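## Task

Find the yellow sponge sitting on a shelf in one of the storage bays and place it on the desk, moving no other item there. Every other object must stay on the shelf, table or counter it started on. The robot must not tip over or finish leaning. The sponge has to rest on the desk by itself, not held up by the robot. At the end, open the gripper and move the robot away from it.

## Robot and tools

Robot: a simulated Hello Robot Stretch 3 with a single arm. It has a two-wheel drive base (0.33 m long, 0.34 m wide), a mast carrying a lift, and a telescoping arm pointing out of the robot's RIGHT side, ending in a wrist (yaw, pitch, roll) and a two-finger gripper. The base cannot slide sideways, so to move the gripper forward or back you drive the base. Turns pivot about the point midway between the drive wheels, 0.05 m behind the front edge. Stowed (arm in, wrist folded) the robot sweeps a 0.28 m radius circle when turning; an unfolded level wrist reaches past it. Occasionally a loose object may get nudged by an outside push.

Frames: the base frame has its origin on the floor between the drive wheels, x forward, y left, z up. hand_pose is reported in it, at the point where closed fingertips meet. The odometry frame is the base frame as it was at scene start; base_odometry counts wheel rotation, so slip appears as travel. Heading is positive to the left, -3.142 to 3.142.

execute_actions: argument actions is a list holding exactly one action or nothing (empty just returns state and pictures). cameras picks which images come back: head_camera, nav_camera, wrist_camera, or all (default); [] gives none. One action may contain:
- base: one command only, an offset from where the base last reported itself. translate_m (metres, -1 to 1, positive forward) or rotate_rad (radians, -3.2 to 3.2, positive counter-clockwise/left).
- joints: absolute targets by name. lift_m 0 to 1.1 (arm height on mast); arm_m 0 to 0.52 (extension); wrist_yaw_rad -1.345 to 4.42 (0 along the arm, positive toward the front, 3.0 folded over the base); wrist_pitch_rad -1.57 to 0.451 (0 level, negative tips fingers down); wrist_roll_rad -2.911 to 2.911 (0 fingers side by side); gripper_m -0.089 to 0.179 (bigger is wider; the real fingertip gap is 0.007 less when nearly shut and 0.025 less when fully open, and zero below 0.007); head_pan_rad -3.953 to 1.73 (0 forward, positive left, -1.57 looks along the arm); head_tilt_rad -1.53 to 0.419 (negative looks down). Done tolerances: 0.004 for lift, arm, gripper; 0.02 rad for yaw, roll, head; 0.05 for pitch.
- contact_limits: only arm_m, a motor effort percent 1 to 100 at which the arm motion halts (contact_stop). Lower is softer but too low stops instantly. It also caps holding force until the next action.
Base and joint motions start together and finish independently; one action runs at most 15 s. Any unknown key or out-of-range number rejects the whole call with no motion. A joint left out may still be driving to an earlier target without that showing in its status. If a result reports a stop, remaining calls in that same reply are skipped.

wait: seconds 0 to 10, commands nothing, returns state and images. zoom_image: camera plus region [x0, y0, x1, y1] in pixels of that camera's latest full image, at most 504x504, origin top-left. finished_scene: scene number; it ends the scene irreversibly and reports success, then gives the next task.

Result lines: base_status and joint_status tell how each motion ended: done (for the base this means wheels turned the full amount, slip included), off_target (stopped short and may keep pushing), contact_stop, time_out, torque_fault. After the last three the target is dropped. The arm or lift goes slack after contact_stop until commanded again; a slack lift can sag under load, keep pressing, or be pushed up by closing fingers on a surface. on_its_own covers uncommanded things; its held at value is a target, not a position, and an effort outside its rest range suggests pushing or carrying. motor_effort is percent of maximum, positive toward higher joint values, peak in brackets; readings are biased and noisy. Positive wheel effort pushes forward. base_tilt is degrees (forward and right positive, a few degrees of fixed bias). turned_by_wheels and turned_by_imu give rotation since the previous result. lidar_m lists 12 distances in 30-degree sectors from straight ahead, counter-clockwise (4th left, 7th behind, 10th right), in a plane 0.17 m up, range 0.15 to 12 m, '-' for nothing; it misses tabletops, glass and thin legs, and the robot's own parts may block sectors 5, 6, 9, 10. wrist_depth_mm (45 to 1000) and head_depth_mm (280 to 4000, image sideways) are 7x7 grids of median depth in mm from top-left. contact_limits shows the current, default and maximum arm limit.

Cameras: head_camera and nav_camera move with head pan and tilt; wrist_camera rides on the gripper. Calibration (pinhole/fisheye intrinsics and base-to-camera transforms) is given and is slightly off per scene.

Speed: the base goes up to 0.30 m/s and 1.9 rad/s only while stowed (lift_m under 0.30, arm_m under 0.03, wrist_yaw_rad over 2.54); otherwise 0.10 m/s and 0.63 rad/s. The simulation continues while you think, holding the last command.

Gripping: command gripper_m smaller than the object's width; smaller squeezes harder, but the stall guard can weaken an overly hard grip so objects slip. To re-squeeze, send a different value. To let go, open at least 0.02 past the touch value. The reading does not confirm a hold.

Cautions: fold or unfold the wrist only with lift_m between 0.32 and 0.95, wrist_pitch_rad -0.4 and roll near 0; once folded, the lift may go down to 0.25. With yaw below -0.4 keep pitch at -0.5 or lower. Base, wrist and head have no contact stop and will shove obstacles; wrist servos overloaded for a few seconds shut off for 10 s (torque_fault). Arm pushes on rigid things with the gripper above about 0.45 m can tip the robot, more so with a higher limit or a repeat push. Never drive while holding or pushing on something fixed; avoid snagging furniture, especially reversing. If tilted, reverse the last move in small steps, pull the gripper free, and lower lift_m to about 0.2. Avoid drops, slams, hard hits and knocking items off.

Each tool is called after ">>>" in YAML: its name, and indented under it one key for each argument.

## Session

>>> execute_actions:
  actions: []

Scene clock: 0.00 s.
base_odometry: x=+0.000 y=+0.000 heading=+0.000 (m, m, rad; odometry frame)
turned_by_wheels: +0.000 (rad since the last result)
turned_by_imu: +0.000 (rad since the last result)
base_tilt: forward=+0.1 right=+0.0 (deg)
lidar_m: 1.17 1.05 1.07 1.01 0.93 0.94 0.95 1.77 0.95 1.05 2.18 1.78
head_depth_mm: 1834 1844 1842 1857 1857 1882 1826 / 1614 1632 1638 1643 1653 1659 1661 / 1460 1463 1467 1477 1486 1489 1498 / 1324 1325 1335 1344 1349 1345 1353 / 1208 1212 1222 1221 1225 1228 1231 / 1116 1117 1125 1127 1135 1134 1134 / 1038 1037 1043 1046 1045 1050 1048
base_status: not commanded
joint_positions: lift_m=+0.471 arm_m=-0.001 wrist_yaw_rad=+2.916 wrist_pitch_rad=-0.517 wrist_roll_rad=-0.017 gripper_m=+0.037 head_pan_rad=-0.010 head_tilt_rad=-0.006
joint_status: not commanded
motor_effort: left_wheel=+0 right_wheel=+0 lift_m=+42 arm_m=+0 wrist_yaw_rad=+0 wrist_pitch_rad=+5 wrist_roll_rad=+1 gripper_m=+0 head_pan_rad=-1 head_tilt_rad=+2 (%)
hand_pose: x=+0.0259 y=+0.0613 z=+0.4625 quat_wxyz=(+0.256, +0.694, +0.105, +0.665) (m; base frame)
wrist_depth_mm: 669 889 - - - 878 743 / 708 - - - - 948 826 / 795 - - - - - 855 / 782 885 903 911 924 927 891 / 725 736 780 766 773 792 789 / 637 637 - 644 659 683 695 / 557 576 - 571 576 584 594
pictures: head_camera (sideways: a quarter turn clockwise sets it upright), nav_camera (sideways: a quarter turn counterclockwise sets it upright), wrist_camera
camera_calibration (this result's frames):
head_camera: T_world_to_cam=[[-0.059158, 0.0536601, -0.996805, 1.32127], [0.0587939, 0.997008, 0.0501817, -0.0675391], [0.996516, -0.0556375, -0.0621359, 0.0354209], [0, 0, 0, 1]] pos_world=[0.0468374, -0.00159185, 1.32264]
nav_camera: T_world_to_cam=[[0.0471434, 0.0266787, 0.998532, -1.26224], [0.0121139, -0.999585, 0.0261349, 0.0178443], [0.998815, 0.0108641, -0.0474471, 0.010693], [0, 0, 0, 1]] pos_world=[0.0486096, 0.0513955, 1.26042]
wrist_camera: T_world_to_cam=[[0.972325, -0.221693, 0.0737343, -0.053351], [-0.0886896, -0.642215, -0.761377, 0.421929], [0.216145, 0.733766, -0.644103, 0.417847], [0, 0, 0, 1]] pos_world=[-0.00102042, -0.0474603, 0.594317]
Images, in order (width x height): head_camera 896x504, nav_camera 672x504, wrist_camera 644x364.

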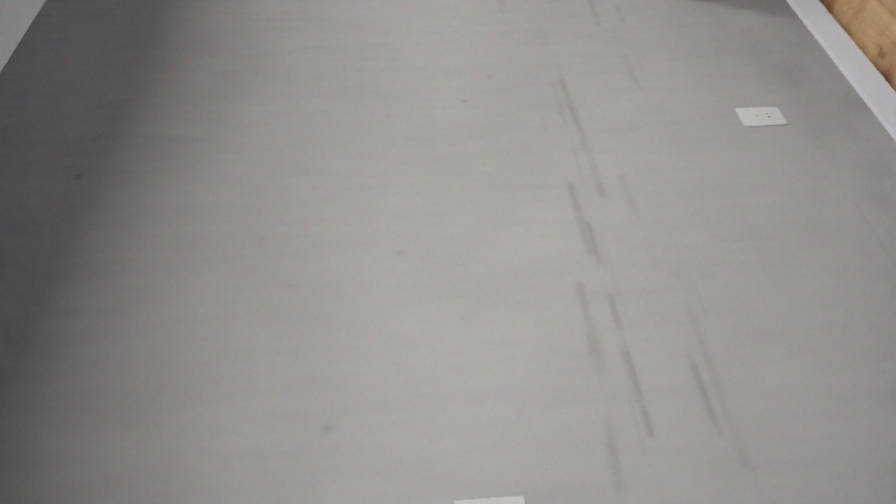

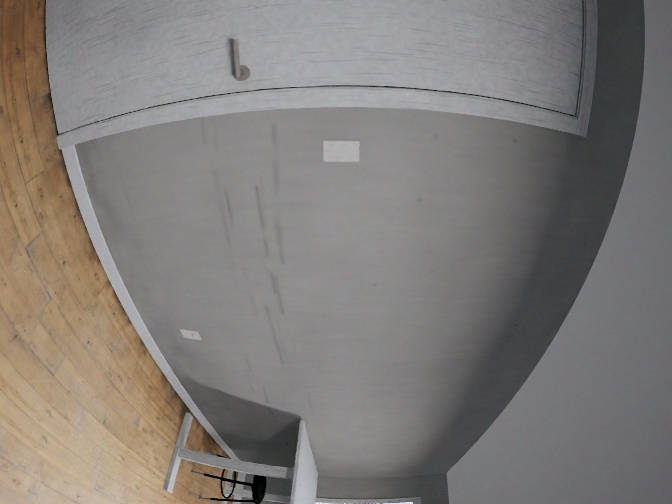

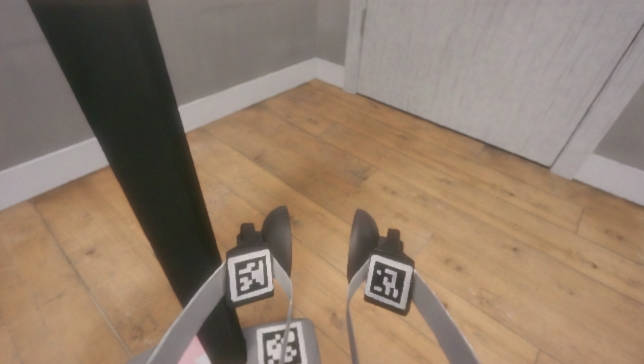

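Same room probably: door left, desk right.

>>> execute_actions:
  actions:
    - {"joints":{"head_pan_rad":-2.4,"head_tilt_rad":-0.4,"lift_m":0.28}}
  cameras: ["head_camera","nav_camera"]

Scene clock: 5.40 s.
base_odometry: x=+0.000 y=+0.000 heading=+0.000 (m, m, rad; odometry frame)
turned_by_wheels: +0.000 (rad since the last result)
turned_by_imu: +0.001 (rad since the last result)
base_tilt: forward=+0.0 right=+0.0 (deg)
lidar_m: 1.17 1.05 1.07 1.01 0.93 0.94 0.95 1.77 0.95 1.05 2.18 1.77
head_depth_mm: 2171 2310 1731 1842 1937 1603 1311 / 2283 2447 2659 2833 2116 1624 1313 / 2278 2477 2683 2879 2133 1632 1327 / 2300 2477 2734 2923 2158 1641 1331 / 2266 2375 2374 2346 2074 1655 1338 / 1472 1474 1469 1468 1468 1465 1306 / 1069 1071 1067 1067 1066 1154 1270
base_status: not commanded
joint_positions: lift_m=+0.280 arm_m=-0.001 wrist_yaw_rad=+2.916 wrist_pitch_rad=-0.518 wrist_roll_rad=-0.017 gripper_m=+0.037 head_pan_rad=-2.393 head_tilt_rad=-0.395
joint_status: all done
motor_effort: left_wheel=+0(0) right_wheel=+0(0) lift_m=+36(35) arm_m=+0(0) wrist_yaw_rad=+0(1) wrist_pitch_rad=+6(6) wrist_roll_rad=+1(1) gripper_m=+0(1) head_pan_rad=-4(51) head_tilt_rad=-2(24) (%)
hand_pose: x=+0.0259 y=+0.0612 z=+0.2711 quat_wxyz=(+0.256, +0.693, +0.106, +0.665) (m; base frame)
wrist_depth_mm: 682 897 - - - 902 774 / 734 - 954 - - 954 815 / 715 - 741 760 773 763 800 / 578 574 601 606 613 647 646 / 498 501 530 528 523 529 539 / - - - - 454 454 465 / - - - - 391 403 396
pictures: head_camera (sideways: a quarter turn clockwise sets it upright), nav_camera (sideways: a quarter turn counterclockwise sets it upright)
camera_calibration (this result's frames):
head_camera: T_world_to_cam=[[0.353337, 0.255959, -0.899799, 1.19198], [0.632363, -0.774162, 0.0280994, -0.0422692], [-0.689398, -0.578929, -0.435399, 0.531524], [0, 0, 0, 1]] pos_world=[-0.0280091, -0.0301061, 1.30516]
nav_camera: T_world_to_cam=[[-0.290502, -0.307062, 0.906268, -1.13957], [-0.702884, 0.711133, 0.0156388, 0.0358812], [-0.649279, -0.632458, -0.422414, 0.508792], [0, 0, 0, 1]] pos_world=[0.0245208, -0.0536458, 1.24712]
Images, in order (width x height): head_camera 896x504, nav_camera 672x504.

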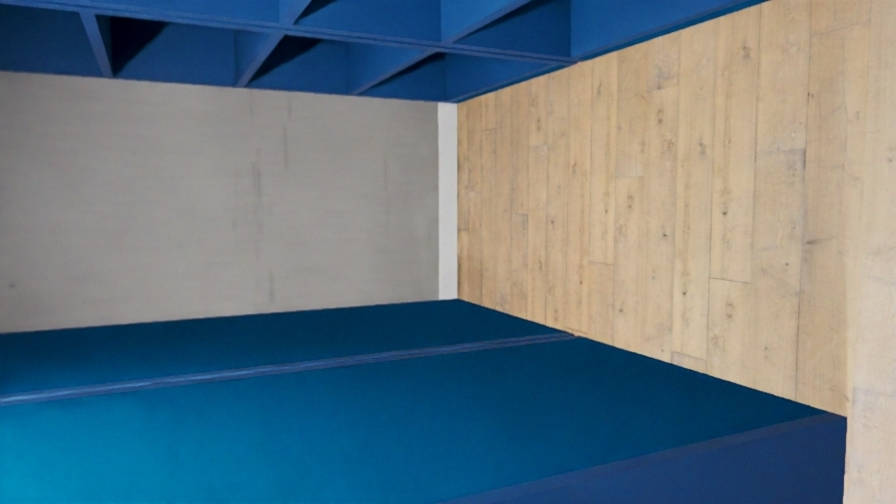

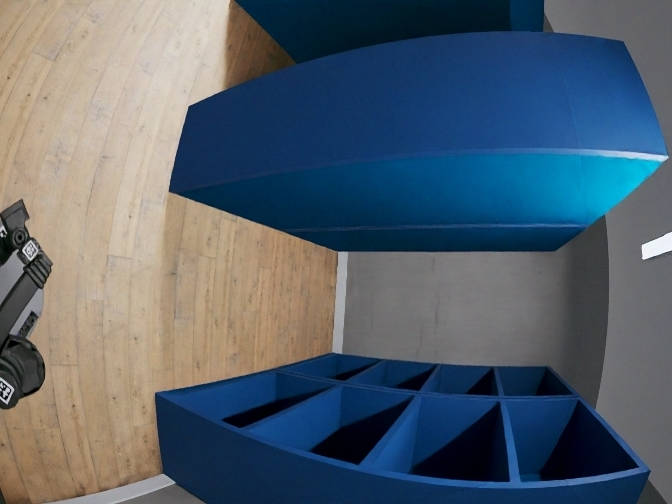

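>>> execute_actions:
  actions:
    - {"base":{"rotate_rad":-2.53},"joints":{"head_pan_rad":-0.7,"head_tilt_rad":-0.3}}
  cameras: []

>>> execute_actions:
  actions:
    - {"base":{"translate_m":1.0}}
  cameras: ["head_camera","nav_camera"]

Scene clock: 16.30 s.
base_odometry: x=+0.000 y=+0.000 heading=-2.530 (m, m, rad; odometry frame)
turned_by_wheels: -2.530 (rad since the last result)
turned_by_imu: -2.482 (rad since the last result)
base_tilt: forward=+0.0 right=-0.1 (deg)
lidar_m: 1.77 0.95 1.13 3.44 1.58 1.13 1.05 1.09 0.97 0.93 0.96 0.95
head_depth_mm: 852 897 956 1014 1077 1154 1242 / 925 982 1048 1121 1202 1302 1339 / 1005 1072 1149 1236 1335 1454 1406 / 960 1018 1084 1160 1245 1344 1377 / 870 921 975 1037 1103 1181 1272 / 803 843 890 959 1065 1538 1393 / 784 1359 1684 1775 1568 1715 1437
base_status: done
joint_positions: lift_m=+0.280 arm_m=-0.001 wrist_yaw_rad=+2.916 wrist_pitch_rad=-0.518 wrist_roll_rad=-0.017 gripper_m=+0.037 head_pan_rad=-0.707 head_tilt_rad=-0.309
joint_status: all done
motor_effort: left_wheel=+4(17) right_wheel=-3(7) lift_m=+37(36) arm_m=-1(1) wrist_yaw_rad=+0(0) wrist_pitch_rad=+6(6) wrist_roll_rad=+1(1) gripper_m=+0(0) head_pan_rad=+4(50) head_tilt_rad=+5(16) (%)
hand_pose: x=+0.0259 y=+0.0612 z=+0.2710 quat_wxyz=(+0.256, +0.693, +0.106, +0.665) (m; base frame)
wrist_depth_mm: - - - - - 988 742 / 924 - 955 - - 969 746 / 711 - 755 747 780 796 774 / 575 577 609 616 613 644 638 / 493 498 533 526 538 527 538 / - - - - 453 452 464 / - - - - 395 401 402
pictures: none
No camera images: the call's "cameras" was empty. Leave "cameras" out to get every camera's image.

Scene clock: 21.23 s.
base_odometry: x=-0.819 y=-0.574 heading=-2.530 (m, m, rad; odometry frame)
turned_by_wheels: +0.000 (rad since the last result)
turned_by_imu: +0.007 (rad since the last result)
base_tilt: forward=+0.0 right=+0.0 (deg)
lidar_m: 1.70 0.72 0.51 0.49 0.51 2.17 2.05 1.31 0.45 0.48 0.91 0.83
head_depth_mm: 495 856 904 881 573 969 825 / 485 934 996 889 578 1043 829 / 478 946 1019 904 650 1052 835 / 535 852 908 907 1011 1051 920 / 697 773 817 842 922 989 1092 / 664 718 775 854 1259 1208 1389 / 785 1374 1625 1274 1551 1723 1433
base_status: done
joint_positions: lift_m=+0.280 arm_m=-0.001 wrist_yaw_rad=+2.916 wrist_pitch_rad=-0.518 wrist_roll_rad=-0.017 gripper_m=+0.037 head_pan_rad=-0.707 head_tilt_rad=-0.309
joint_status: not commanded
motor_effort: left_wheel=+3(18) right_wheel=-3(5) lift_m=+37(36) arm_m=+0(1) wrist_yaw_rad=+0(0) wrist_pitch_rad=+6(6) wrist_roll_rad=+1(1) gripper_m=+0(0) head_pan_rad=+3(3) head_tilt_rad=+5(5) (%)
hand_pose: x=+0.0259 y=+0.0611 z=+0.2710 quat_wxyz=(+0.256, +0.693, +0.106, +0.665) (m; base frame)
wrist_depth_mm: - 453 467 504 537 574 616 / 911 - 521 556 595 652 734 / 707 - 577 629 689 716 779 / 583 570 599 613 615 632 646 / 489 499 527 531 529 532 536 / - - - - 451 450 462 / - - - - 388 395 399
pictures: head_camera (sideways: a quarter turn clockwise sets it upright), nav_camera (sideways: a quarter turn counterclockwise sets it upright)
camera_calibration (this result's frames):
head_camera: T_world_to_cam=[[-0.235065, 0.27056, -0.933564, 1.23963], [0.694438, 0.718774, 0.0334564, -0.0496255], [0.680074, -0.640438, -0.356846, 0.420948], [0, 0, 0, 1]] pos_world=[0.0395798, -0.0301341, 1.30915]
nav_camera: T_world_to_cam=[[0.278227, -0.201941, 0.939047, -1.18582], [-0.62684, -0.778935, 0.0182152, 0.0320613], [0.727779, -0.5937, -0.343305, 0.397443], [0, 0, 0, 1]] pos_world=[0.060773, 0.0214708, 1.2494]
Images, in order (width x height): head_camera 896x504, nav_camera 672x504.

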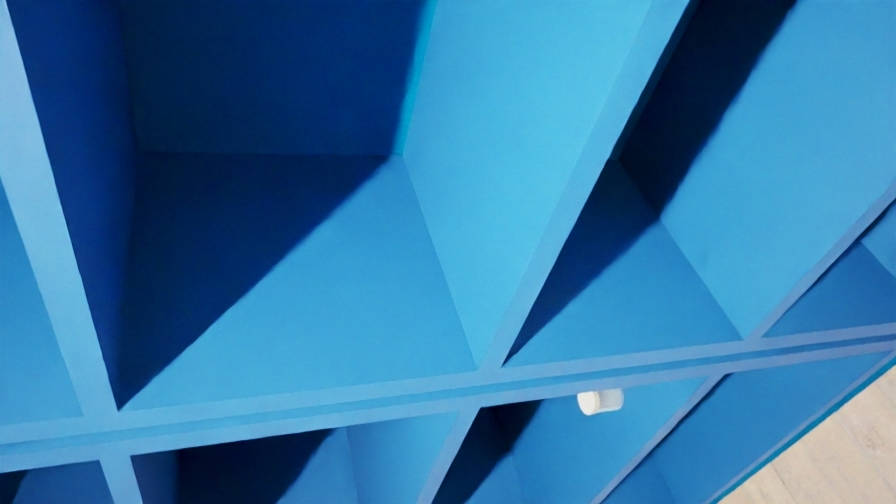

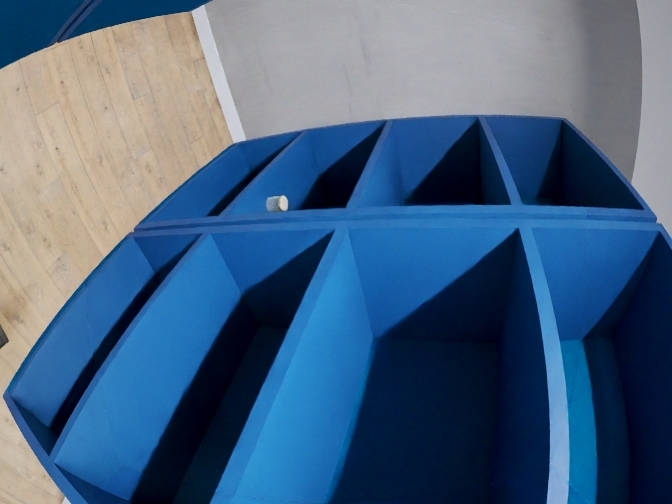

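>>> execute_actions:
  actions:
    - {"base":{"translate_m":0.8},"joints":{"head_pan_rad":-1.57}}
  cameras: ["head_camera","nav_camera"]

Scene clock: 29.03 s.
base_odometry: x=-1.473 y=-1.034 heading=-2.530 (m, m, rad; odometry frame)
turned_by_wheels: +0.000 (rad since the last result)
turned_by_imu: +0.007 (rad since the last result)
base_tilt: forward=+0.1 right=-0.1 (deg)
lidar_m: 0.89 0.74 0.53 0.51 0.53 0.71 2.85 1.02 0.90 0.41 0.89 0.93
head_depth_mm: 494 766 824 857 572 477 824 / 319 340 369 398 523 466 782 / 370 384 370 397 431 472 521 / 314 335 362 391 429 462 789 / 457 755 811 853 593 471 841 / 448 750 806 848 598 474 846 / 439 749 803 842 604 478 847
base_status: done
joint_positions: lift_m=+0.280 arm_m=-0.001 wrist_yaw_rad=+2.916 wrist_pitch_rad=-0.518 wrist_roll_rad=-0.017 gripper_m=+0.037 head_pan_rad=-1.563 head_tilt_rad=-0.309
joint_status: all done
motor_effort: left_wheel=+2(17) right_wheel=-2(6) lift_m=+37(36) arm_m=-1(1) wrist_yaw_rad=+1(1) wrist_pitch_rad=+6(6) wrist_roll_rad=+1(1) gripper_m=+0(0) head_pan_rad=-4(49) head_tilt_rad=+5(5) (%)
hand_pose: x=+0.0259 y=+0.0611 z=+0.2710 quat_wxyz=(+0.256, +0.693, +0.106, +0.665) (m; base frame)
wrist_depth_mm: 435 465 499 523 561 602 652 / 484 - 556 581 618 690 728 / 533 - 617 651 710 752 755 / 566 580 606 610 617 647 653 / 486 489 540 529 534 528 533 / - - - - 447 456 461 / - - - - 394 393 400
pictures: head_camera (sideways: a quarter turn clockwise sets it upright), nav_camera (sideways: a quarter turn counterclockwise sets it upright)
camera_calibration (this result's frames):
head_camera: T_world_to_cam=[[0.0502558, 0.35487, -0.933564, 1.23789], [0.998017, -0.0533221, 0.0334564, -0.0514774], [-0.0379069, -0.933394, -0.356846, 0.425327], [0, 0, 0, 1]] pos_world=[0.00528697, -0.0450367, 1.30915]
nav_camera: T_world_to_cam=[[0.0298584, -0.342489, 0.939047, -1.1843], [-0.999143, -0.0371631, 0.0182152, 0.0343323], [0.0286594, -0.938787, -0.343305, 0.401708], [0, 0, 0, 1]] pos_world=[0.0581517, -0.0272169, 1.2494]
Images, in order (width x height): head_camera 896x504, nav_camera 672x504.

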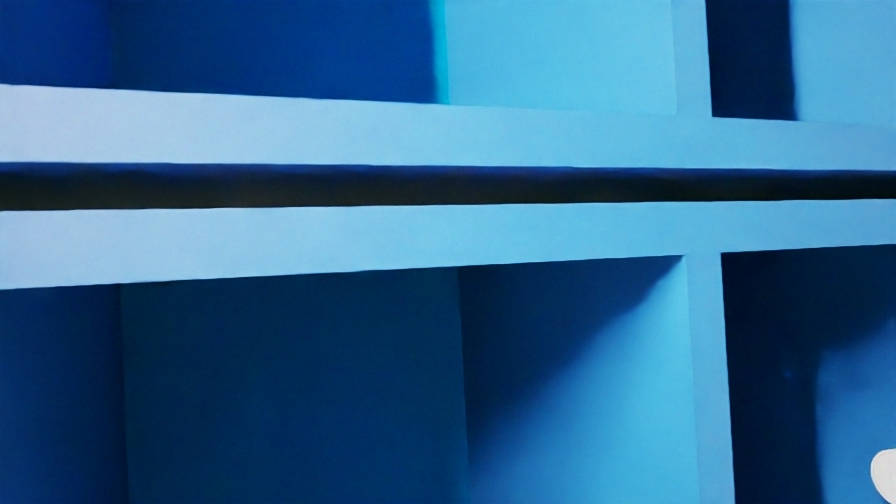

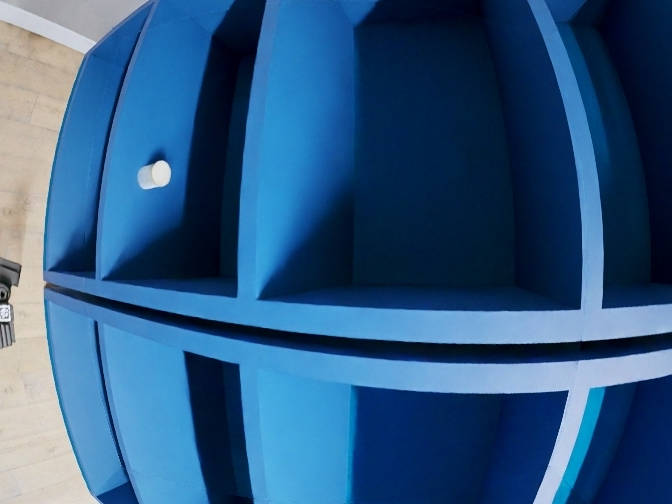

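>>> execute_actions:
  actions:
    - {"base":{"translate_m":-1.0}}
  cameras: []

>>> execute_actions:
  actions:
    - {"base":{"translate_m":-0.7}}
  cameras: []

>>> execute_actions:
  actions:
    - {"base":{"rotate_rad":1.57}}
  cameras: []

>>> execute_actions:
  actions:
    - {"base":{"translate_m":1.0},"joints":{"head_pan_rad":-1.3}}
  cameras: ["head_camera","nav_camera"]

Scene clock: 46.10 s.
base_odometry: x=-0.655 y=-0.459 heading=-2.530 (m, m, rad; odometry frame)
turned_by_wheels: +0.000 (rad since the last result)
turned_by_imu: -0.005 (rad since the last result)
base_tilt: forward=+0.0 right=-0.1 (deg)
lidar_m: 1.90 0.71 0.51 0.48 2.74 1.96 1.86 1.32 0.94 0.43 0.91 1.00
head_depth_mm: 757 809 865 934 1015 1108 1220 / 755 804 862 930 1011 1099 1217 / 751 801 858 926 1003 1095 1206 / 749 797 851 921 984 1076 1162 / 425 367 391 416 452 492 772 / 340 759 823 868 597 959 845 / 439 771 824 868 602 498 849
base_status: done
joint_positions: lift_m=+0.280 arm_m=-0.001 wrist_yaw_rad=+2.916 wrist_pitch_rad=-0.518 wrist_roll_rad=-0.017 gripper_m=+0.037 head_pan_rad=-1.563 head_tilt_rad=-0.309
joint_status: not commanded
motor_effort: left_wheel=+4(10) right_wheel=-2(10) lift_m=+37(36) arm_m=+0(1) wrist_yaw_rad=+1(2) wrist_pitch_rad=+6(6) wrist_roll_rad=+1(1) gripper_m=+1(0) head_pan_rad=-3(4) head_tilt_rad=+4(5) (%)
hand_pose: x=+0.0259 y=+0.0611 z=+0.2710 quat_wxyz=(+0.256, +0.693, +0.106, +0.665) (m; base frame)
wrist_depth_mm: - - - 504 528 571 611 / 894 - 896 550 603 650 717 / 727 - 742 634 687 739 788 / 581 574 603 617 615 634 648 / 486 506 522 525 525 522 535 / - - - - 446 451 459 / - - - - 393 397 394
pictures: none
No camera images: the call's "cameras" was empty. Leave "cameras" out to get every camera's image.

Scene clock: 50.13 s.
base_odometry: x=-0.082 y=-0.057 heading=-2.529 (m, m, rad; odometry frame)
turned_by_wheels: +0.000 (rad since the last result)
turned_by_imu: -0.004 (rad since the last result)
base_tilt: forward=+0.1 right=+0.0 (deg)
lidar_m: 1.68 0.86 1.00 3.44 1.73 1.23 1.15 1.19 0.97 0.93 0.95 0.86
head_depth_mm: 777 832 893 962 1040 1137 1256 / 773 827 884 956 1035 1127 1245 / 769 822 882 947 1030 1124 1237 / 767 818 875 943 1025 1115 1228 / 763 811 871 941 1015 1108 1219 / 758 808 865 930 1008 1102 1205 / 756 803 862 927 999 1092 1201
base_status: done
joint_positions: lift_m=+0.280 arm_m=-0.001 wrist_yaw_rad=+2.916 wrist_pitch_rad=-0.518 wrist_roll_rad=-0.017 gripper_m=+0.037 head_pan_rad=-1.563 head_tilt_rad=-0.309
joint_status: not commanded
motor_effort: left_wheel=+4(11) right_wheel=-3(9) lift_m=+37(37) arm_m=-1(1) wrist_yaw_rad=+0(0) wrist_pitch_rad=+6(6) wrist_roll_rad=+1(1) gripper_m=+0(1) head_pan_rad=-4(5) head_tilt_rad=+5(5) (%)
hand_pose: x=+0.0259 y=+0.0611 z=+0.2710 quat_wxyz=(+0.256, +0.693, +0.106, +0.665) (m; base frame)
wrist_depth_mm: - - - - - 888 645 / 931 - 971 - - 881 709 / 729 - 757 748 775 783 777 / 587 577 606 624 614 631 634 / 489 497 533 534 528 537 533 / - - - - 450 451 463 / - - - - 386 398 403
pictures: none
No camera images: the call's "cameras" was empty. Leave "cameras" out to get every camera's image.

Scene clock: 52.43 s.
base_odometry: x=-0.082 y=-0.057 heading=-0.960 (m, m, rad; odometry frame)
turned_by_wheels: +1.570 (rad since the last result)
turned_by_imu: +1.540 (rad since the last result)
base_tilt: forward=+0.0 right=-0.1 (deg)
lidar_m: 2.91 1.74 1.24 1.15 1.18 0.97 0.92 0.95 0.86 1.67 0.86 0.99
head_depth_mm: 1385 1478 1567 1713 1479 1596 1347 / 2042 1602 1646 1750 1913 1727 1403 / 2212 2373 2584 2762 2420 1784 1417 / 2246 2402 2556 2755 2437 1793 1416 / 2224 2394 2530 2746 2456 1805 1428 / 2209 2350 2476 2396 2222 1784 1432 / 1685 1615 1552 1490 1438 1389 1322
base_status: done
joint_positions: lift_m=+0.280 arm_m=-0.001 wrist_yaw_rad=+2.916 wrist_pitch_rad=-0.518 wrist_roll_rad=-0.017 gripper_m=+0.037 head_pan_rad=-1.563 head_tilt_rad=-0.309
joint_status: not commanded
motor_effort: left_wheel=-3(12) right_wheel=+3(11) lift_m=+37(36) arm_m=-1(1) wrist_yaw_rad=+0(0) wrist_pitch_rad=+6(6) wrist_roll_rad=+1(1) gripper_m=+0(0) head_pan_rad=-4(5) head_tilt_rad=+4(5) (%)
hand_pose: x=+0.0259 y=+0.0611 z=+0.2710 quat_wxyz=(+0.256, +0.693, +0.106, +0.665) (m; base frame)
wrist_depth_mm: 937 - - - - - - / 919 - 935 - - - - / 712 - 730 757 777 784 810 / 580 582 607 615 623 639 658 / 491 498 545 529 530 526 538 / - - - - 445 454 461 / - - - - 393 395 402
pictures: none
No camera images: the call's "cameras" was empty. Leave "cameras" out to get every camera's image.

Scene clock: 57.37 s.
base_odometry: x=+0.492 y=-0.876 heading=-0.960 (m, m, rad; odometry frame)
turned_by_wheels: +0.000 (rad since the last result)
turned_by_imu: +0.007 (rad since the last result)
base_tilt: forward=+0.0 right=+0.0 (deg)
lidar_m: 2.42 1.45 1.27 1.21 1.25 1.64 1.93 1.62 0.72 0.70 1.23 1.08
head_depth_mm: 1259 1349 1423 860 728 783 849 / 2142 2284 2437 2630 2277 1732 1400 / 2196 2338 2520 2715 2412 1788 1414 / 2245 2400 2586 2815 2445 1796 1415 / 2283 2401 2543 2586 2334 1800 1427 / 1813 1845 1878 1907 1936 1766 1436 / 1448 1467 1489 1505 1530 1544 1438
base_status: done
joint_positions: lift_m=+0.280 arm_m=-0.001 wrist_yaw_rad=+2.916 wrist_pitch_rad=-0.518 wrist_roll_rad=-0.017 gripper_m=+0.037 head_pan_rad=-1.307 head_tilt_rad=-0.309
joint_status: all done
motor_effort: left_wheel=-4(11) right_wheel=+3(11) lift_m=+37(37) arm_m=-1(1) wrist_yaw_rad=-1(0) wrist_pitch_rad=+6(6) wrist_roll_rad=+1(1) gripper_m=+1(0) head_pan_rad=+5(26) head_tilt_rad=+5(5) (%)
hand_pose: x=+0.0259 y=+0.0611 z=+0.2710 quat_wxyz=(+0.256, +0.693, +0.106, +0.665) (m; base frame)
wrist_depth_mm: 971 - - - - - - / 923 - 973 - - - - / 719 - 747 751 776 797 817 / 587 579 602 605 633 645 644 / 495 503 530 530 531 521 531 / - - - - 452 460 455 / - - - - 392 402 398
pictures: head_camera (sideways: a quarter turn clockwise sets it upright), nav_camera (sideways: a quarter turn counterclockwise sets it upright)
camera_calibration (this result's frames):
head_camera: T_world_to_cam=[[-0.0411988, 0.356003, -0.933576, 1.23846], [0.979012, 0.201038, 0.0334585, -0.0513642], [0.199596, -0.912604, -0.356814, 0.423837], [0, 0, 0, 1]] pos_world=[0.0167133, -0.0437756, 1.30915]
nav_camera: T_world_to_cam=[[0.11557, -0.323746, 0.939059, -1.18484], [-0.957198, -0.28886, 0.0182162, 0.0340752], [0.265359, -0.900971, -0.343273, 0.400222], [0, 0, 0, 1]] pos_world=[0.0633463, -0.0131567, 1.2494]
Images, in order (width x height): head_camera 896x504, nav_camera 672x504.

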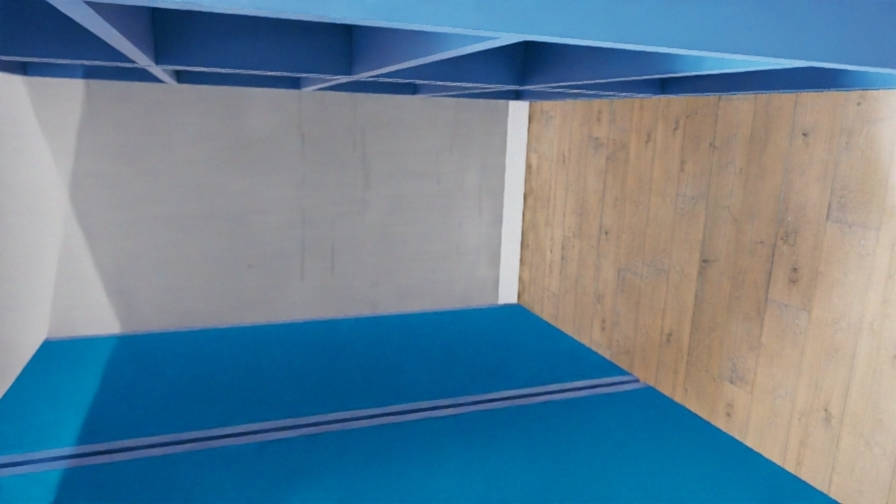

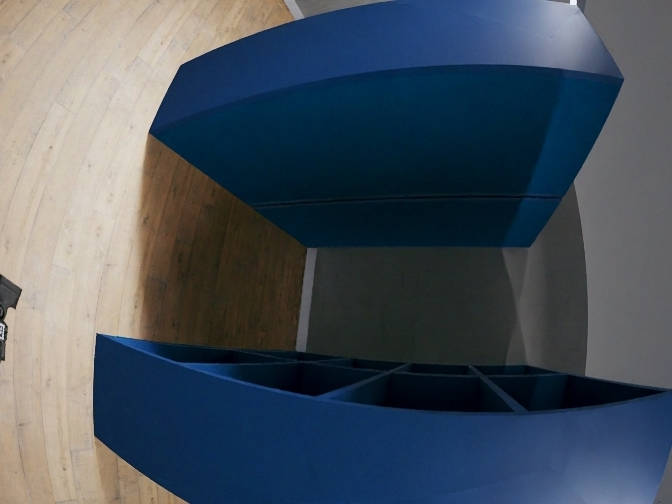

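>>> execute_actions:
  actions:
    - {"base":{"translate_m":0.35}}
  cameras: []

>>> execute_actions:
  actions:
    - {"base":{"rotate_rad":-1.6},"joints":{"head_pan_rad":-0.8}}
  cameras: []

>>> execute_actions:
  actions:
    - {"base":{"translate_m":1.0}}
  cameras: ["head_camera","nav_camera"]

Scene clock: 66.40 s.
base_odometry: x=+0.693 y=-1.163 heading=-0.960 (m, m, rad; odometry frame)
turned_by_wheels: +0.000 (rad since the last result)
turned_by_imu: +0.003 (rad since the last result)
base_tilt: forward=+0.1 right=+0.0 (deg)
lidar_m: 2.08 1.17 1.21 1.22 1.26 1.69 2.28 1.00 0.81 1.62 0.84 0.94
head_depth_mm: 2108 2238 2403 2543 2385 1765 1398 / 2131 2294 2453 2642 2407 1777 1402 / 2183 2337 2519 2700 2425 1782 1407 / 2057 2119 2188 2276 2205 1791 1419 / 1373 1400 1444 1471 1504 1538 1384 / 1028 1044 1064 1083 1104 1123 1147 / 824 834 846 858 871 929 1019
base_status: done
joint_positions: lift_m=+0.280 arm_m=-0.001 wrist_yaw_rad=+2.916 wrist_pitch_rad=-0.518 wrist_roll_rad=-0.017 gripper_m=+0.037 head_pan_rad=-1.307 head_tilt_rad=-0.309
joint_status: not commanded
motor_effort: left_wheel=-4(11) right_wheel=+3(11) lift_m=+36(36) arm_m=-1(1) wrist_yaw_rad=+0(1) wrist_pitch_rad=+6(6) wrist_roll_rad=+1(1) gripper_m=+2(0) head_pan_rad=+4(4) head_tilt_rad=+5(5) (%)
hand_pose: x=+0.0259 y=+0.0611 z=+0.2710 quat_wxyz=(+0.256, +0.693, +0.106, +0.665) (m; base frame)
wrist_depth_mm: 994 - - - - - - / 914 - - - - - - / 729 - 733 747 778 797 798 / 587 570 593 612 627 630 633 / 484 496 527 521 524 530 533 / - - - - 455 454 454 / - - - - 388 399 402
pictures: none
No camera images: the call's "cameras" was empty. Leave "cameras" out to get every camera's image.

Scene clock: 68.67 s.
base_odometry: x=+0.692 y=-1.163 heading=-2.560 (m, m, rad; odometry frame)
turned_by_wheels: -1.600 (rad since the last result)
turned_by_imu: -1.569 (rad since the last result)
base_tilt: forward=+0.0 right=+0.0 (deg)
lidar_m: 1.62 0.84 0.91 2.08 1.17 1.18 1.23 1.26 1.65 2.27 1.02 0.81
head_depth_mm: 1977 1782 1910 2059 2168 1770 1397 / 2128 2280 2388 2524 2290 1785 1407 / 2278 2458 2593 2790 2406 1780 1407 / 892 944 1004 1071 1147 1232 1308 / 795 834 882 931 989 1054 1125 / 716 749 784 824 871 946 1064 / 649 685 735 879 1396 1214 1377
base_status: done
joint_positions: lift_m=+0.280 arm_m=-0.001 wrist_yaw_rad=+2.916 wrist_pitch_rad=-0.518 wrist_roll_rad=-0.017 gripper_m=+0.037 head_pan_rad=-0.807 head_tilt_rad=-0.309
joint_status: all done
motor_effort: left_wheel=+4(18) right_wheel=-3(8) lift_m=+37(36) arm_m=-1(1) wrist_yaw_rad=+1(1) wrist_pitch_rad=+6(6) wrist_roll_rad=+1(1) gripper_m=+2(1) head_pan_rad=+4(35) head_tilt_rad=+5(5) (%)
hand_pose: x=+0.0259 y=+0.0611 z=+0.2710 quat_wxyz=(+0.256, +0.693, +0.106, +0.665) (m; base frame)
wrist_depth_mm: - - - - - 795 644 / 843 - 970 - - 838 712 / 714 - 746 762 775 763 797 / 581 586 605 623 614 642 632 / 492 489 538 525 534 532 546 / - - - - 455 448 461 / - - - - 394 400 400
pictures: none
No camera images: the call's "cameras" was empty. Leave "cameras" out to get every camera's image.

Scene clock: 73.60 s.
base_odometry: x=-0.143 y=-1.713 heading=-2.560 (m, m, rad; odometry frame)
turned_by_wheels: +0.000 (rad since the last result)
turned_by_imu: +0.007 (rad since the last result)
base_tilt: forward=+0.1 right=+0.0 (deg)
lidar_m: 1.55 0.80 0.56 0.54 0.55 2.01 2.23 2.28 0.47 0.84 0.83 0.67
head_depth_mm: 495 762 807 823 573 446 824 / 484 817 873 884 578 482 804 / 475 857 917 900 584 982 832 / 467 757 805 825 590 966 836 / 457 669 710 744 662 845 843 / 506 601 631 668 709 793 912 / 526 574 634 724 1341 1119 1355
base_status: done
joint_positions: lift_m=+0.280 arm_m=-0.001 wrist_yaw_rad=+2.916 wrist_pitch_rad=-0.518 wrist_roll_rad=-0.017 gripper_m=+0.037 head_pan_rad=-0.807 head_tilt_rad=-0.309
joint_status: not commanded
motor_effort: left_wheel=+3(17) right_wheel=-3(6) lift_m=+37(37) arm_m=-1(1) wrist_yaw_rad=-1(0) wrist_pitch_rad=+6(6) wrist_roll_rad=+1(1) gripper_m=+1(0) head_pan_rad=+5(4) head_tilt_rad=+4(5) (%)
hand_pose: x=+0.0259 y=+0.0611 z=+0.2710 quat_wxyz=(+0.256, +0.693, +0.106, +0.665) (m; base frame)
wrist_depth_mm: 454 486 506 553 592 639 672 / 509 - 565 614 660 722 812 / 662 - 633 684 739 783 791 / 586 571 599 614 622 630 636 / 495 499 532 524 525 527 534 / - - - - 448 451 464 / - - - - 390 399 401
pictures: head_camera (sideways: a quarter turn clockwise sets it upright), nav_camera (sideways: a quarter turn counterclockwise sets it upright)
camera_calibration (this result's frames):
head_camera: T_world_to_cam=[[-0.206868, 0.292615, -0.933586, 1.23949], [0.762662, 0.645931, 0.0334602, -0.0500466], [0.612823, -0.705089, -0.356789, 0.421284], [0, 0, 0, 1]] pos_world=[0.0364071, -0.0333227, 1.30915]
nav_camera: T_world_to_cam=[[0.256659, -0.228642, 0.939068, -1.18571], [-0.701404, -0.712531, 0.018217, 0.0325138], [0.66495, -0.663342, -0.343248, 0.397752], [0, 0, 0, 1]] pos_world=[0.0626441, 0.0159085, 1.2494]
Images, in order (width x height): head_camera 896x504, nav_camera 672x504.

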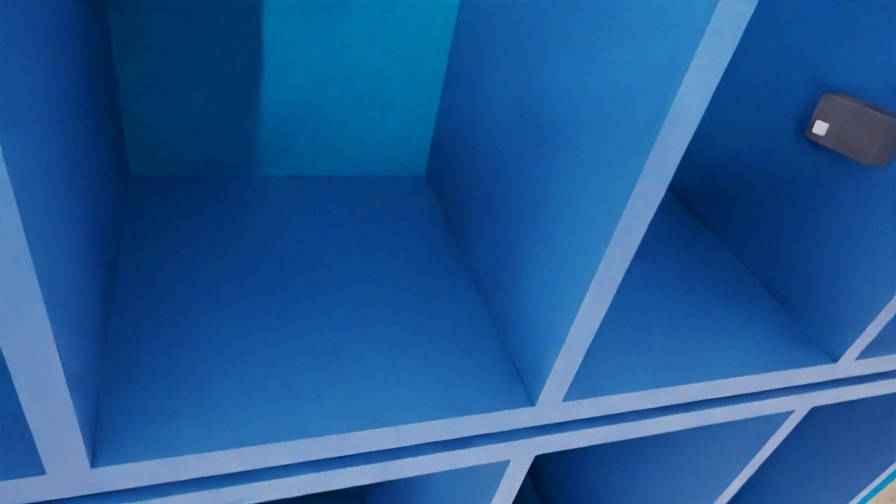

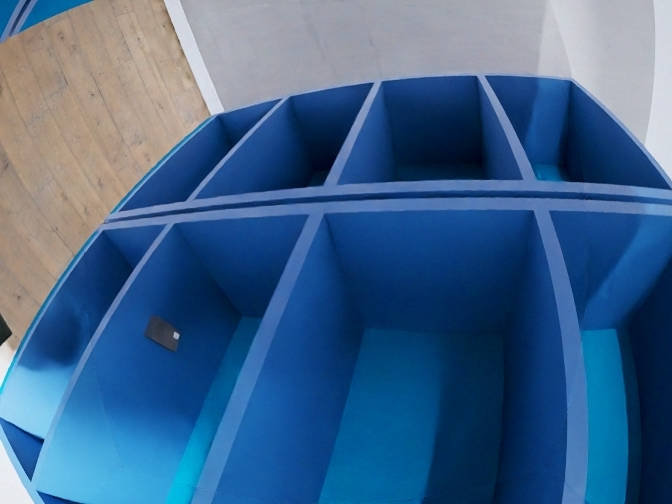

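>>> execute_actions:
  actions:
    - {"base":{"translate_m":0.75},"joints":{"head_pan_rad":-1.57,"head_tilt_rad":-0.7}}
  cameras: ["head_camera","nav_camera"]

Scene clock: 81.40 s.
base_odometry: x=-0.769 y=-2.125 heading=-2.560 (m, m, rad; odometry frame)
turned_by_wheels: +0.000 (rad since the last result)
turned_by_imu: +0.006 (rad since the last result)
base_tilt: forward=+0.1 right=+0.0 (deg)
lidar_m: 0.80 0.82 0.60 0.57 0.58 0.77 2.98 1.09 0.36 0.36 0.82 0.82
head_depth_mm: - 310 375 437 562 787 1092 / 318 327 368 428 533 712 1078 / 500 539 530 458 696 756 1055 / 655 729 578 447 921 777 1082 / 652 727 580 447 925 779 1088 / 649 720 583 450 931 783 1081 / 641 716 586 452 905 784 1066
base_status: done
joint_positions: lift_m=+0.280 arm_m=-0.001 wrist_yaw_rad=+2.916 wrist_pitch_rad=-0.518 wrist_roll_rad=-0.017 gripper_m=+0.037 head_pan_rad=-1.563 head_tilt_rad=-0.691
joint_status: all done
motor_effort: left_wheel=+3(15) right_wheel=-2(5) lift_m=+36(37) arm_m=-1(1) wrist_yaw_rad=+1(1) wrist_pitch_rad=+6(6) wrist_roll_rad=+1(1) gripper_m=+0(2) head_pan_rad=-4(46) head_tilt_rad=-4(27) (%)
hand_pose: x=+0.0259 y=+0.0611 z=+0.2710 quat_wxyz=(+0.256, +0.693, +0.106, +0.665) (m; base frame)
wrist_depth_mm: 486 522 549 572 626 678 683 / 525 - 601 660 692 773 721 / 580 - 674 725 739 795 717 / 581 578 602 611 620 629 635 / 490 501 537 536 534 525 543 / - - - - 443 461 457 / - - - - 391 402 406
pictures: head_camera (sideways: a quarter turn clockwise sets it upright), nav_camera (sideways: a quarter turn counterclockwise sets it upright)
camera_calibration (this result's frames):
head_camera: T_world_to_cam=[[0.0477784, 0.677177, -0.734267, 0.978023], [0.998075, -0.0614615, 0.00826144, -0.0186661], [-0.0395347, -0.733249, -0.67881, 0.844239], [0, 0, 0, 1]] pos_world=[0.00527857, -0.0444051, 1.29136]
nav_camera: T_world_to_cam=[[0.0323593, -0.667692, 0.743734, -0.92962], [-0.99911, -0.0417612, 0.00597908, 0.0502683], [0.0270671, -0.743266, -0.668449, 0.824764], [0, 0, 0, 1]] pos_world=[0.0579814, -0.00558112, 1.2424]
Images, in order (width x height): head_camera 896x504, nav_camera 672x504.

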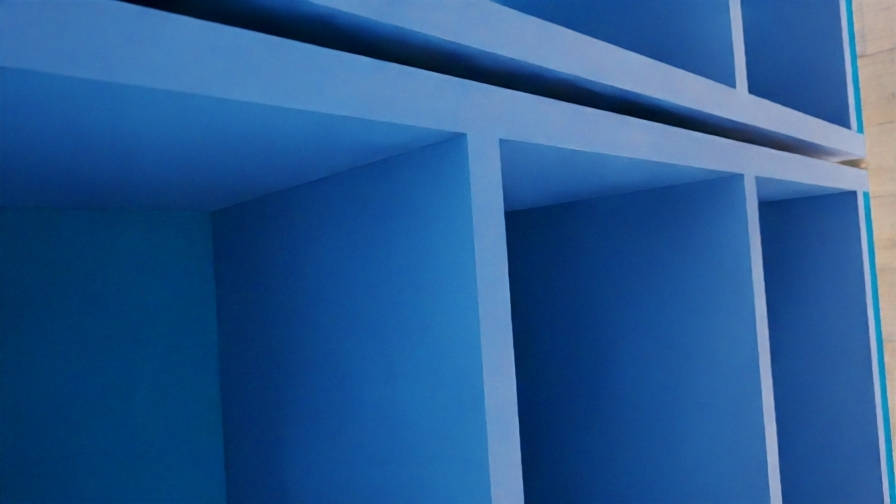

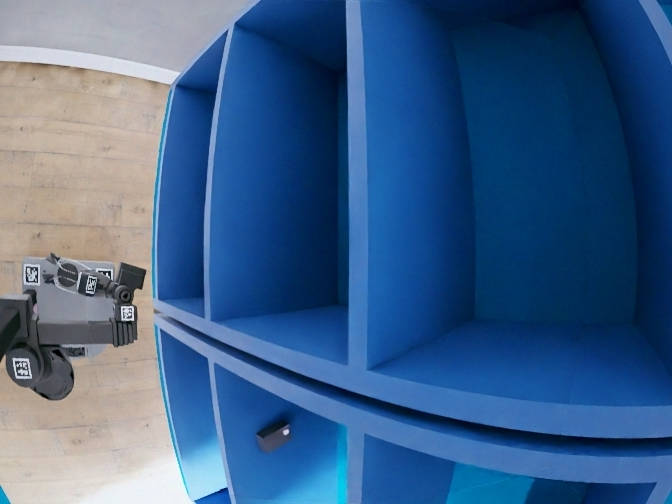

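>>> execute_actions:
  actions:
    - {"base":{"rotate_rad":-0.06}}
  cameras: []

>>> execute_actions:
  actions:
    - {"base":{"translate_m":-0.9},"joints":{"head_tilt_rad":-0.6}}
  cameras: ["nav_camera"]

>>> execute_actions:
  actions:
    - {"base":{"translate_m":-0.85}}
  cameras: ["nav_camera"]

Scene clock: 92.20 s.
base_odometry: x=-0.769 y=-2.125 heading=-2.619 (m, m, rad; odometry frame)
turned_by_wheels: -0.060 (rad since the last result)
turned_by_imu: -0.058 (rad since the last result)
base_tilt: forward=+0.0 right=-0.1 (deg)
lidar_m: 0.80 0.81 0.61 0.57 0.58 0.74 2.75 1.09 0.38 0.36 0.81 0.82
head_depth_mm: 301 330 374 447 887 806 1094 / 285 308 365 445 545 756 1089 / 359 393 433 444 563 741 1042 / 627 706 576 446 897 774 1080 / 652 726 579 448 921 781 1082 / 643 716 583 449 902 780 1061 / 636 708 586 451 907 782 1068
base_status: done
joint_positions: lift_m=+0.280 arm_m=-0.001 wrist_yaw_rad=+2.916 wrist_pitch_rad=-0.518 wrist_roll_rad=-0.017 gripper_m=+0.037 head_pan_rad=-1.563 head_tilt_rad=-0.692
joint_status: not commanded
motor_effort: left_wheel=+4(13) right_wheel=-3(8) lift_m=+37(37) arm_m=-1(1) wrist_yaw_rad=+1(0) wrist_pitch_rad=+6(6) wrist_roll_rad=+1(1) gripper_m=-1(0) head_pan_rad=-4(4) head_tilt_rad=-4(4) (%)
hand_pose: x=+0.0259 y=+0.0611 z=+0.2710 quat_wxyz=(+0.256, +0.693, +0.106, +0.665) (m; base frame)
wrist_depth_mm: 472 514 538 586 648 699 667 / 512 - 607 672 735 807 693 / 566 - 663 727 770 781 705 / 572 578 607 620 617 631 651 / 489 504 538 539 532 531 541 / - - - - 452 447 459 / - - - - 391 397 398
pictures: none
No camera images: the call's "cameras" was empty. Leave "cameras" out to get every camera's image.

Scene clock: 96.90 s.
base_odometry: x=+0.011 y=-1.676 heading=-2.619 (m, m, rad; odometry frame)
turned_by_wheels: +0.000 (rad since the last result)
turned_by_imu: -0.005 (rad since the last result)
base_tilt: forward=+0.1 right=+0.0 (deg)
lidar_m: 1.69 0.76 0.51 0.47 0.48 1.85 2.08 2.11 0.47 0.46 0.91 0.83
head_depth_mm: 1951 2260 2583 2123 1665 1379 1174 / 364 404 457 544 1583 1354 1173 / 512 556 589 539 753 812 1097 / 725 810 686 542 992 838 1114 / 723 812 690 524 997 819 1113 / 715 802 696 526 997 822 1122 / 706 788 701 529 1004 824 1100
base_status: done
joint_positions: lift_m=+0.280 arm_m=-0.001 wrist_yaw_rad=+2.916 wrist_pitch_rad=-0.518 wrist_roll_rad=-0.017 gripper_m=+0.037 head_pan_rad=-1.563 head_tilt_rad=-0.606
joint_status: all done
motor_effort: left_wheel=+4(11) right_wheel=-3(11) lift_m=+36(37) arm_m=-1(1) wrist_yaw_rad=+0(1) wrist_pitch_rad=+6(6) wrist_roll_rad=+1(1) gripper_m=-1(1) head_pan_rad=-4(5) head_tilt_rad=+3(12) (%)
hand_pose: x=+0.0259 y=+0.0611 z=+0.2710 quat_wxyz=(+0.256, +0.693, +0.106, +0.665) (m; base frame)
wrist_depth_mm: - 439 463 501 549 613 673 / 901 - 505 555 616 695 791 / 715 - 576 624 708 758 807 / 572 580 605 614 621 645 643 / 494 496 529 522 523 528 527 / - - - - 452 452 465 / - - - - 390 400 399
pictures: nav_camera (sideways: a quarter turn counterclockwise sets it upright)
camera_calibration (this result's frames):
nav_camera: T_world_to_cam=[[0.0318162, -0.602347, 0.7976, -0.999828], [-0.999117, -0.0410748, 0.00883507, 0.0465493], [0.0274395, -0.797177, -0.603122, 0.739784], [0, 0, 0, 1]] pos_world=[0.0580197, -0.010593, 1.24323]
Images, in order (width x height): nav_camera 672x504.

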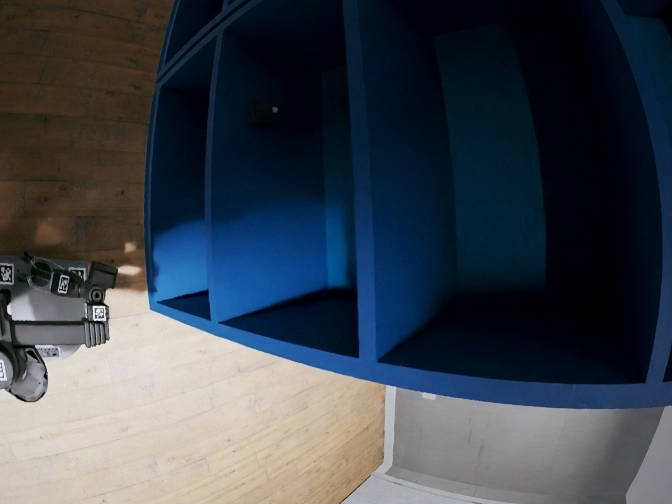

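Scene clock: 101.43 s.
base_odometry: x=+0.747 y=-1.252 heading=-2.619 (m, m, rad; odometry frame)
turned_by_wheels: +0.000 (rad since the last result)
turned_by_imu: -0.005 (rad since the last result)
base_tilt: forward=+0.1 right=+0.0 (deg)
lidar_m: 1.64 0.77 0.86 1.97 1.39 1.11 1.23 1.25 1.58 2.38 1.09 0.86
head_depth_mm: 2124 2362 2559 2103 1668 1375 1168 / 2090 2350 2622 2127 1673 1380 1177 / 2070 2311 2564 2140 1676 1394 1177 / 2029 2276 2559 2150 1692 1393 1183 / 2005 2262 2537 2160 1696 1393 1186 / 1964 2212 2487 2178 1702 1399 1191 / 1945 2172 2444 2181 1703 1403 1195
base_status: done
joint_positions: lift_m=+0.280 arm_m=-0.001 wrist_yaw_rad=+2.916 wrist_pitch_rad=-0.518 wrist_roll_rad=-0.017 gripper_m=+0.037 head_pan_rad=-1.563 head_tilt_rad=-0.606
joint_status: not commanded
motor_effort: left_wheel=+5(11) right_wheel=-3(11) lift_m=+37(37) arm_m=-1(1) wrist_yaw_rad=+1(1) wrist_pitch_rad=+6(6) wrist_roll_rad=+1(1) gripper_m=+1(1) head_pan_rad=-4(5) head_tilt_rad=+4(3) (%)
hand_pose: x=+0.0259 y=+0.0611 z=+0.2710 quat_wxyz=(+0.256, +0.693, +0.106, +0.665) (m; base frame)
wrist_depth_mm: - - - - - 756 584 / 901 - 957 - 947 771 641 / 728 - 737 747 785 754 748 / 579 580 599 623 626 635 646 / 495 500 531 524 537 532 543 / - - - - 450 450 468 / - - - - 385 398 398
pictures: nav_camera (sideways: a quarter turn counterclockwise sets it upright)
camera_calibration (this result's frames):
nav_camera: T_world_to_cam=[[0.031816, -0.602324, 0.797617, -0.999851], [-0.999117, -0.0410744, 0.00883602, 0.0465481], [0.0274395, -0.797194, -0.603099, 0.739754], [0, 0, 0, 1]] pos_world=[0.0580197, -0.0105947, 1.24323]
Images, in order (width x height): nav_camera 672x504.

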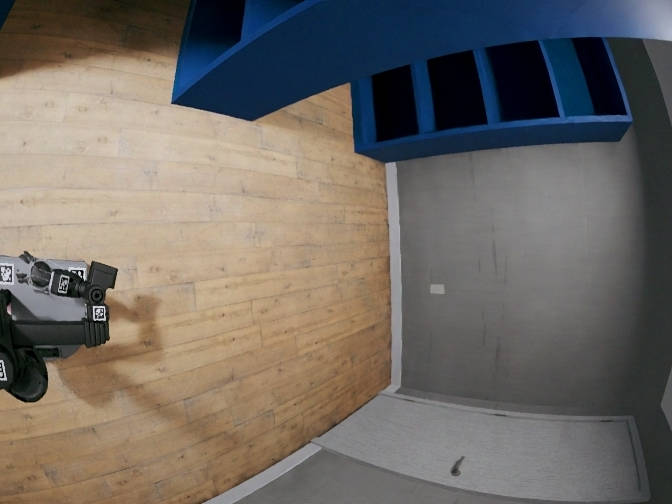

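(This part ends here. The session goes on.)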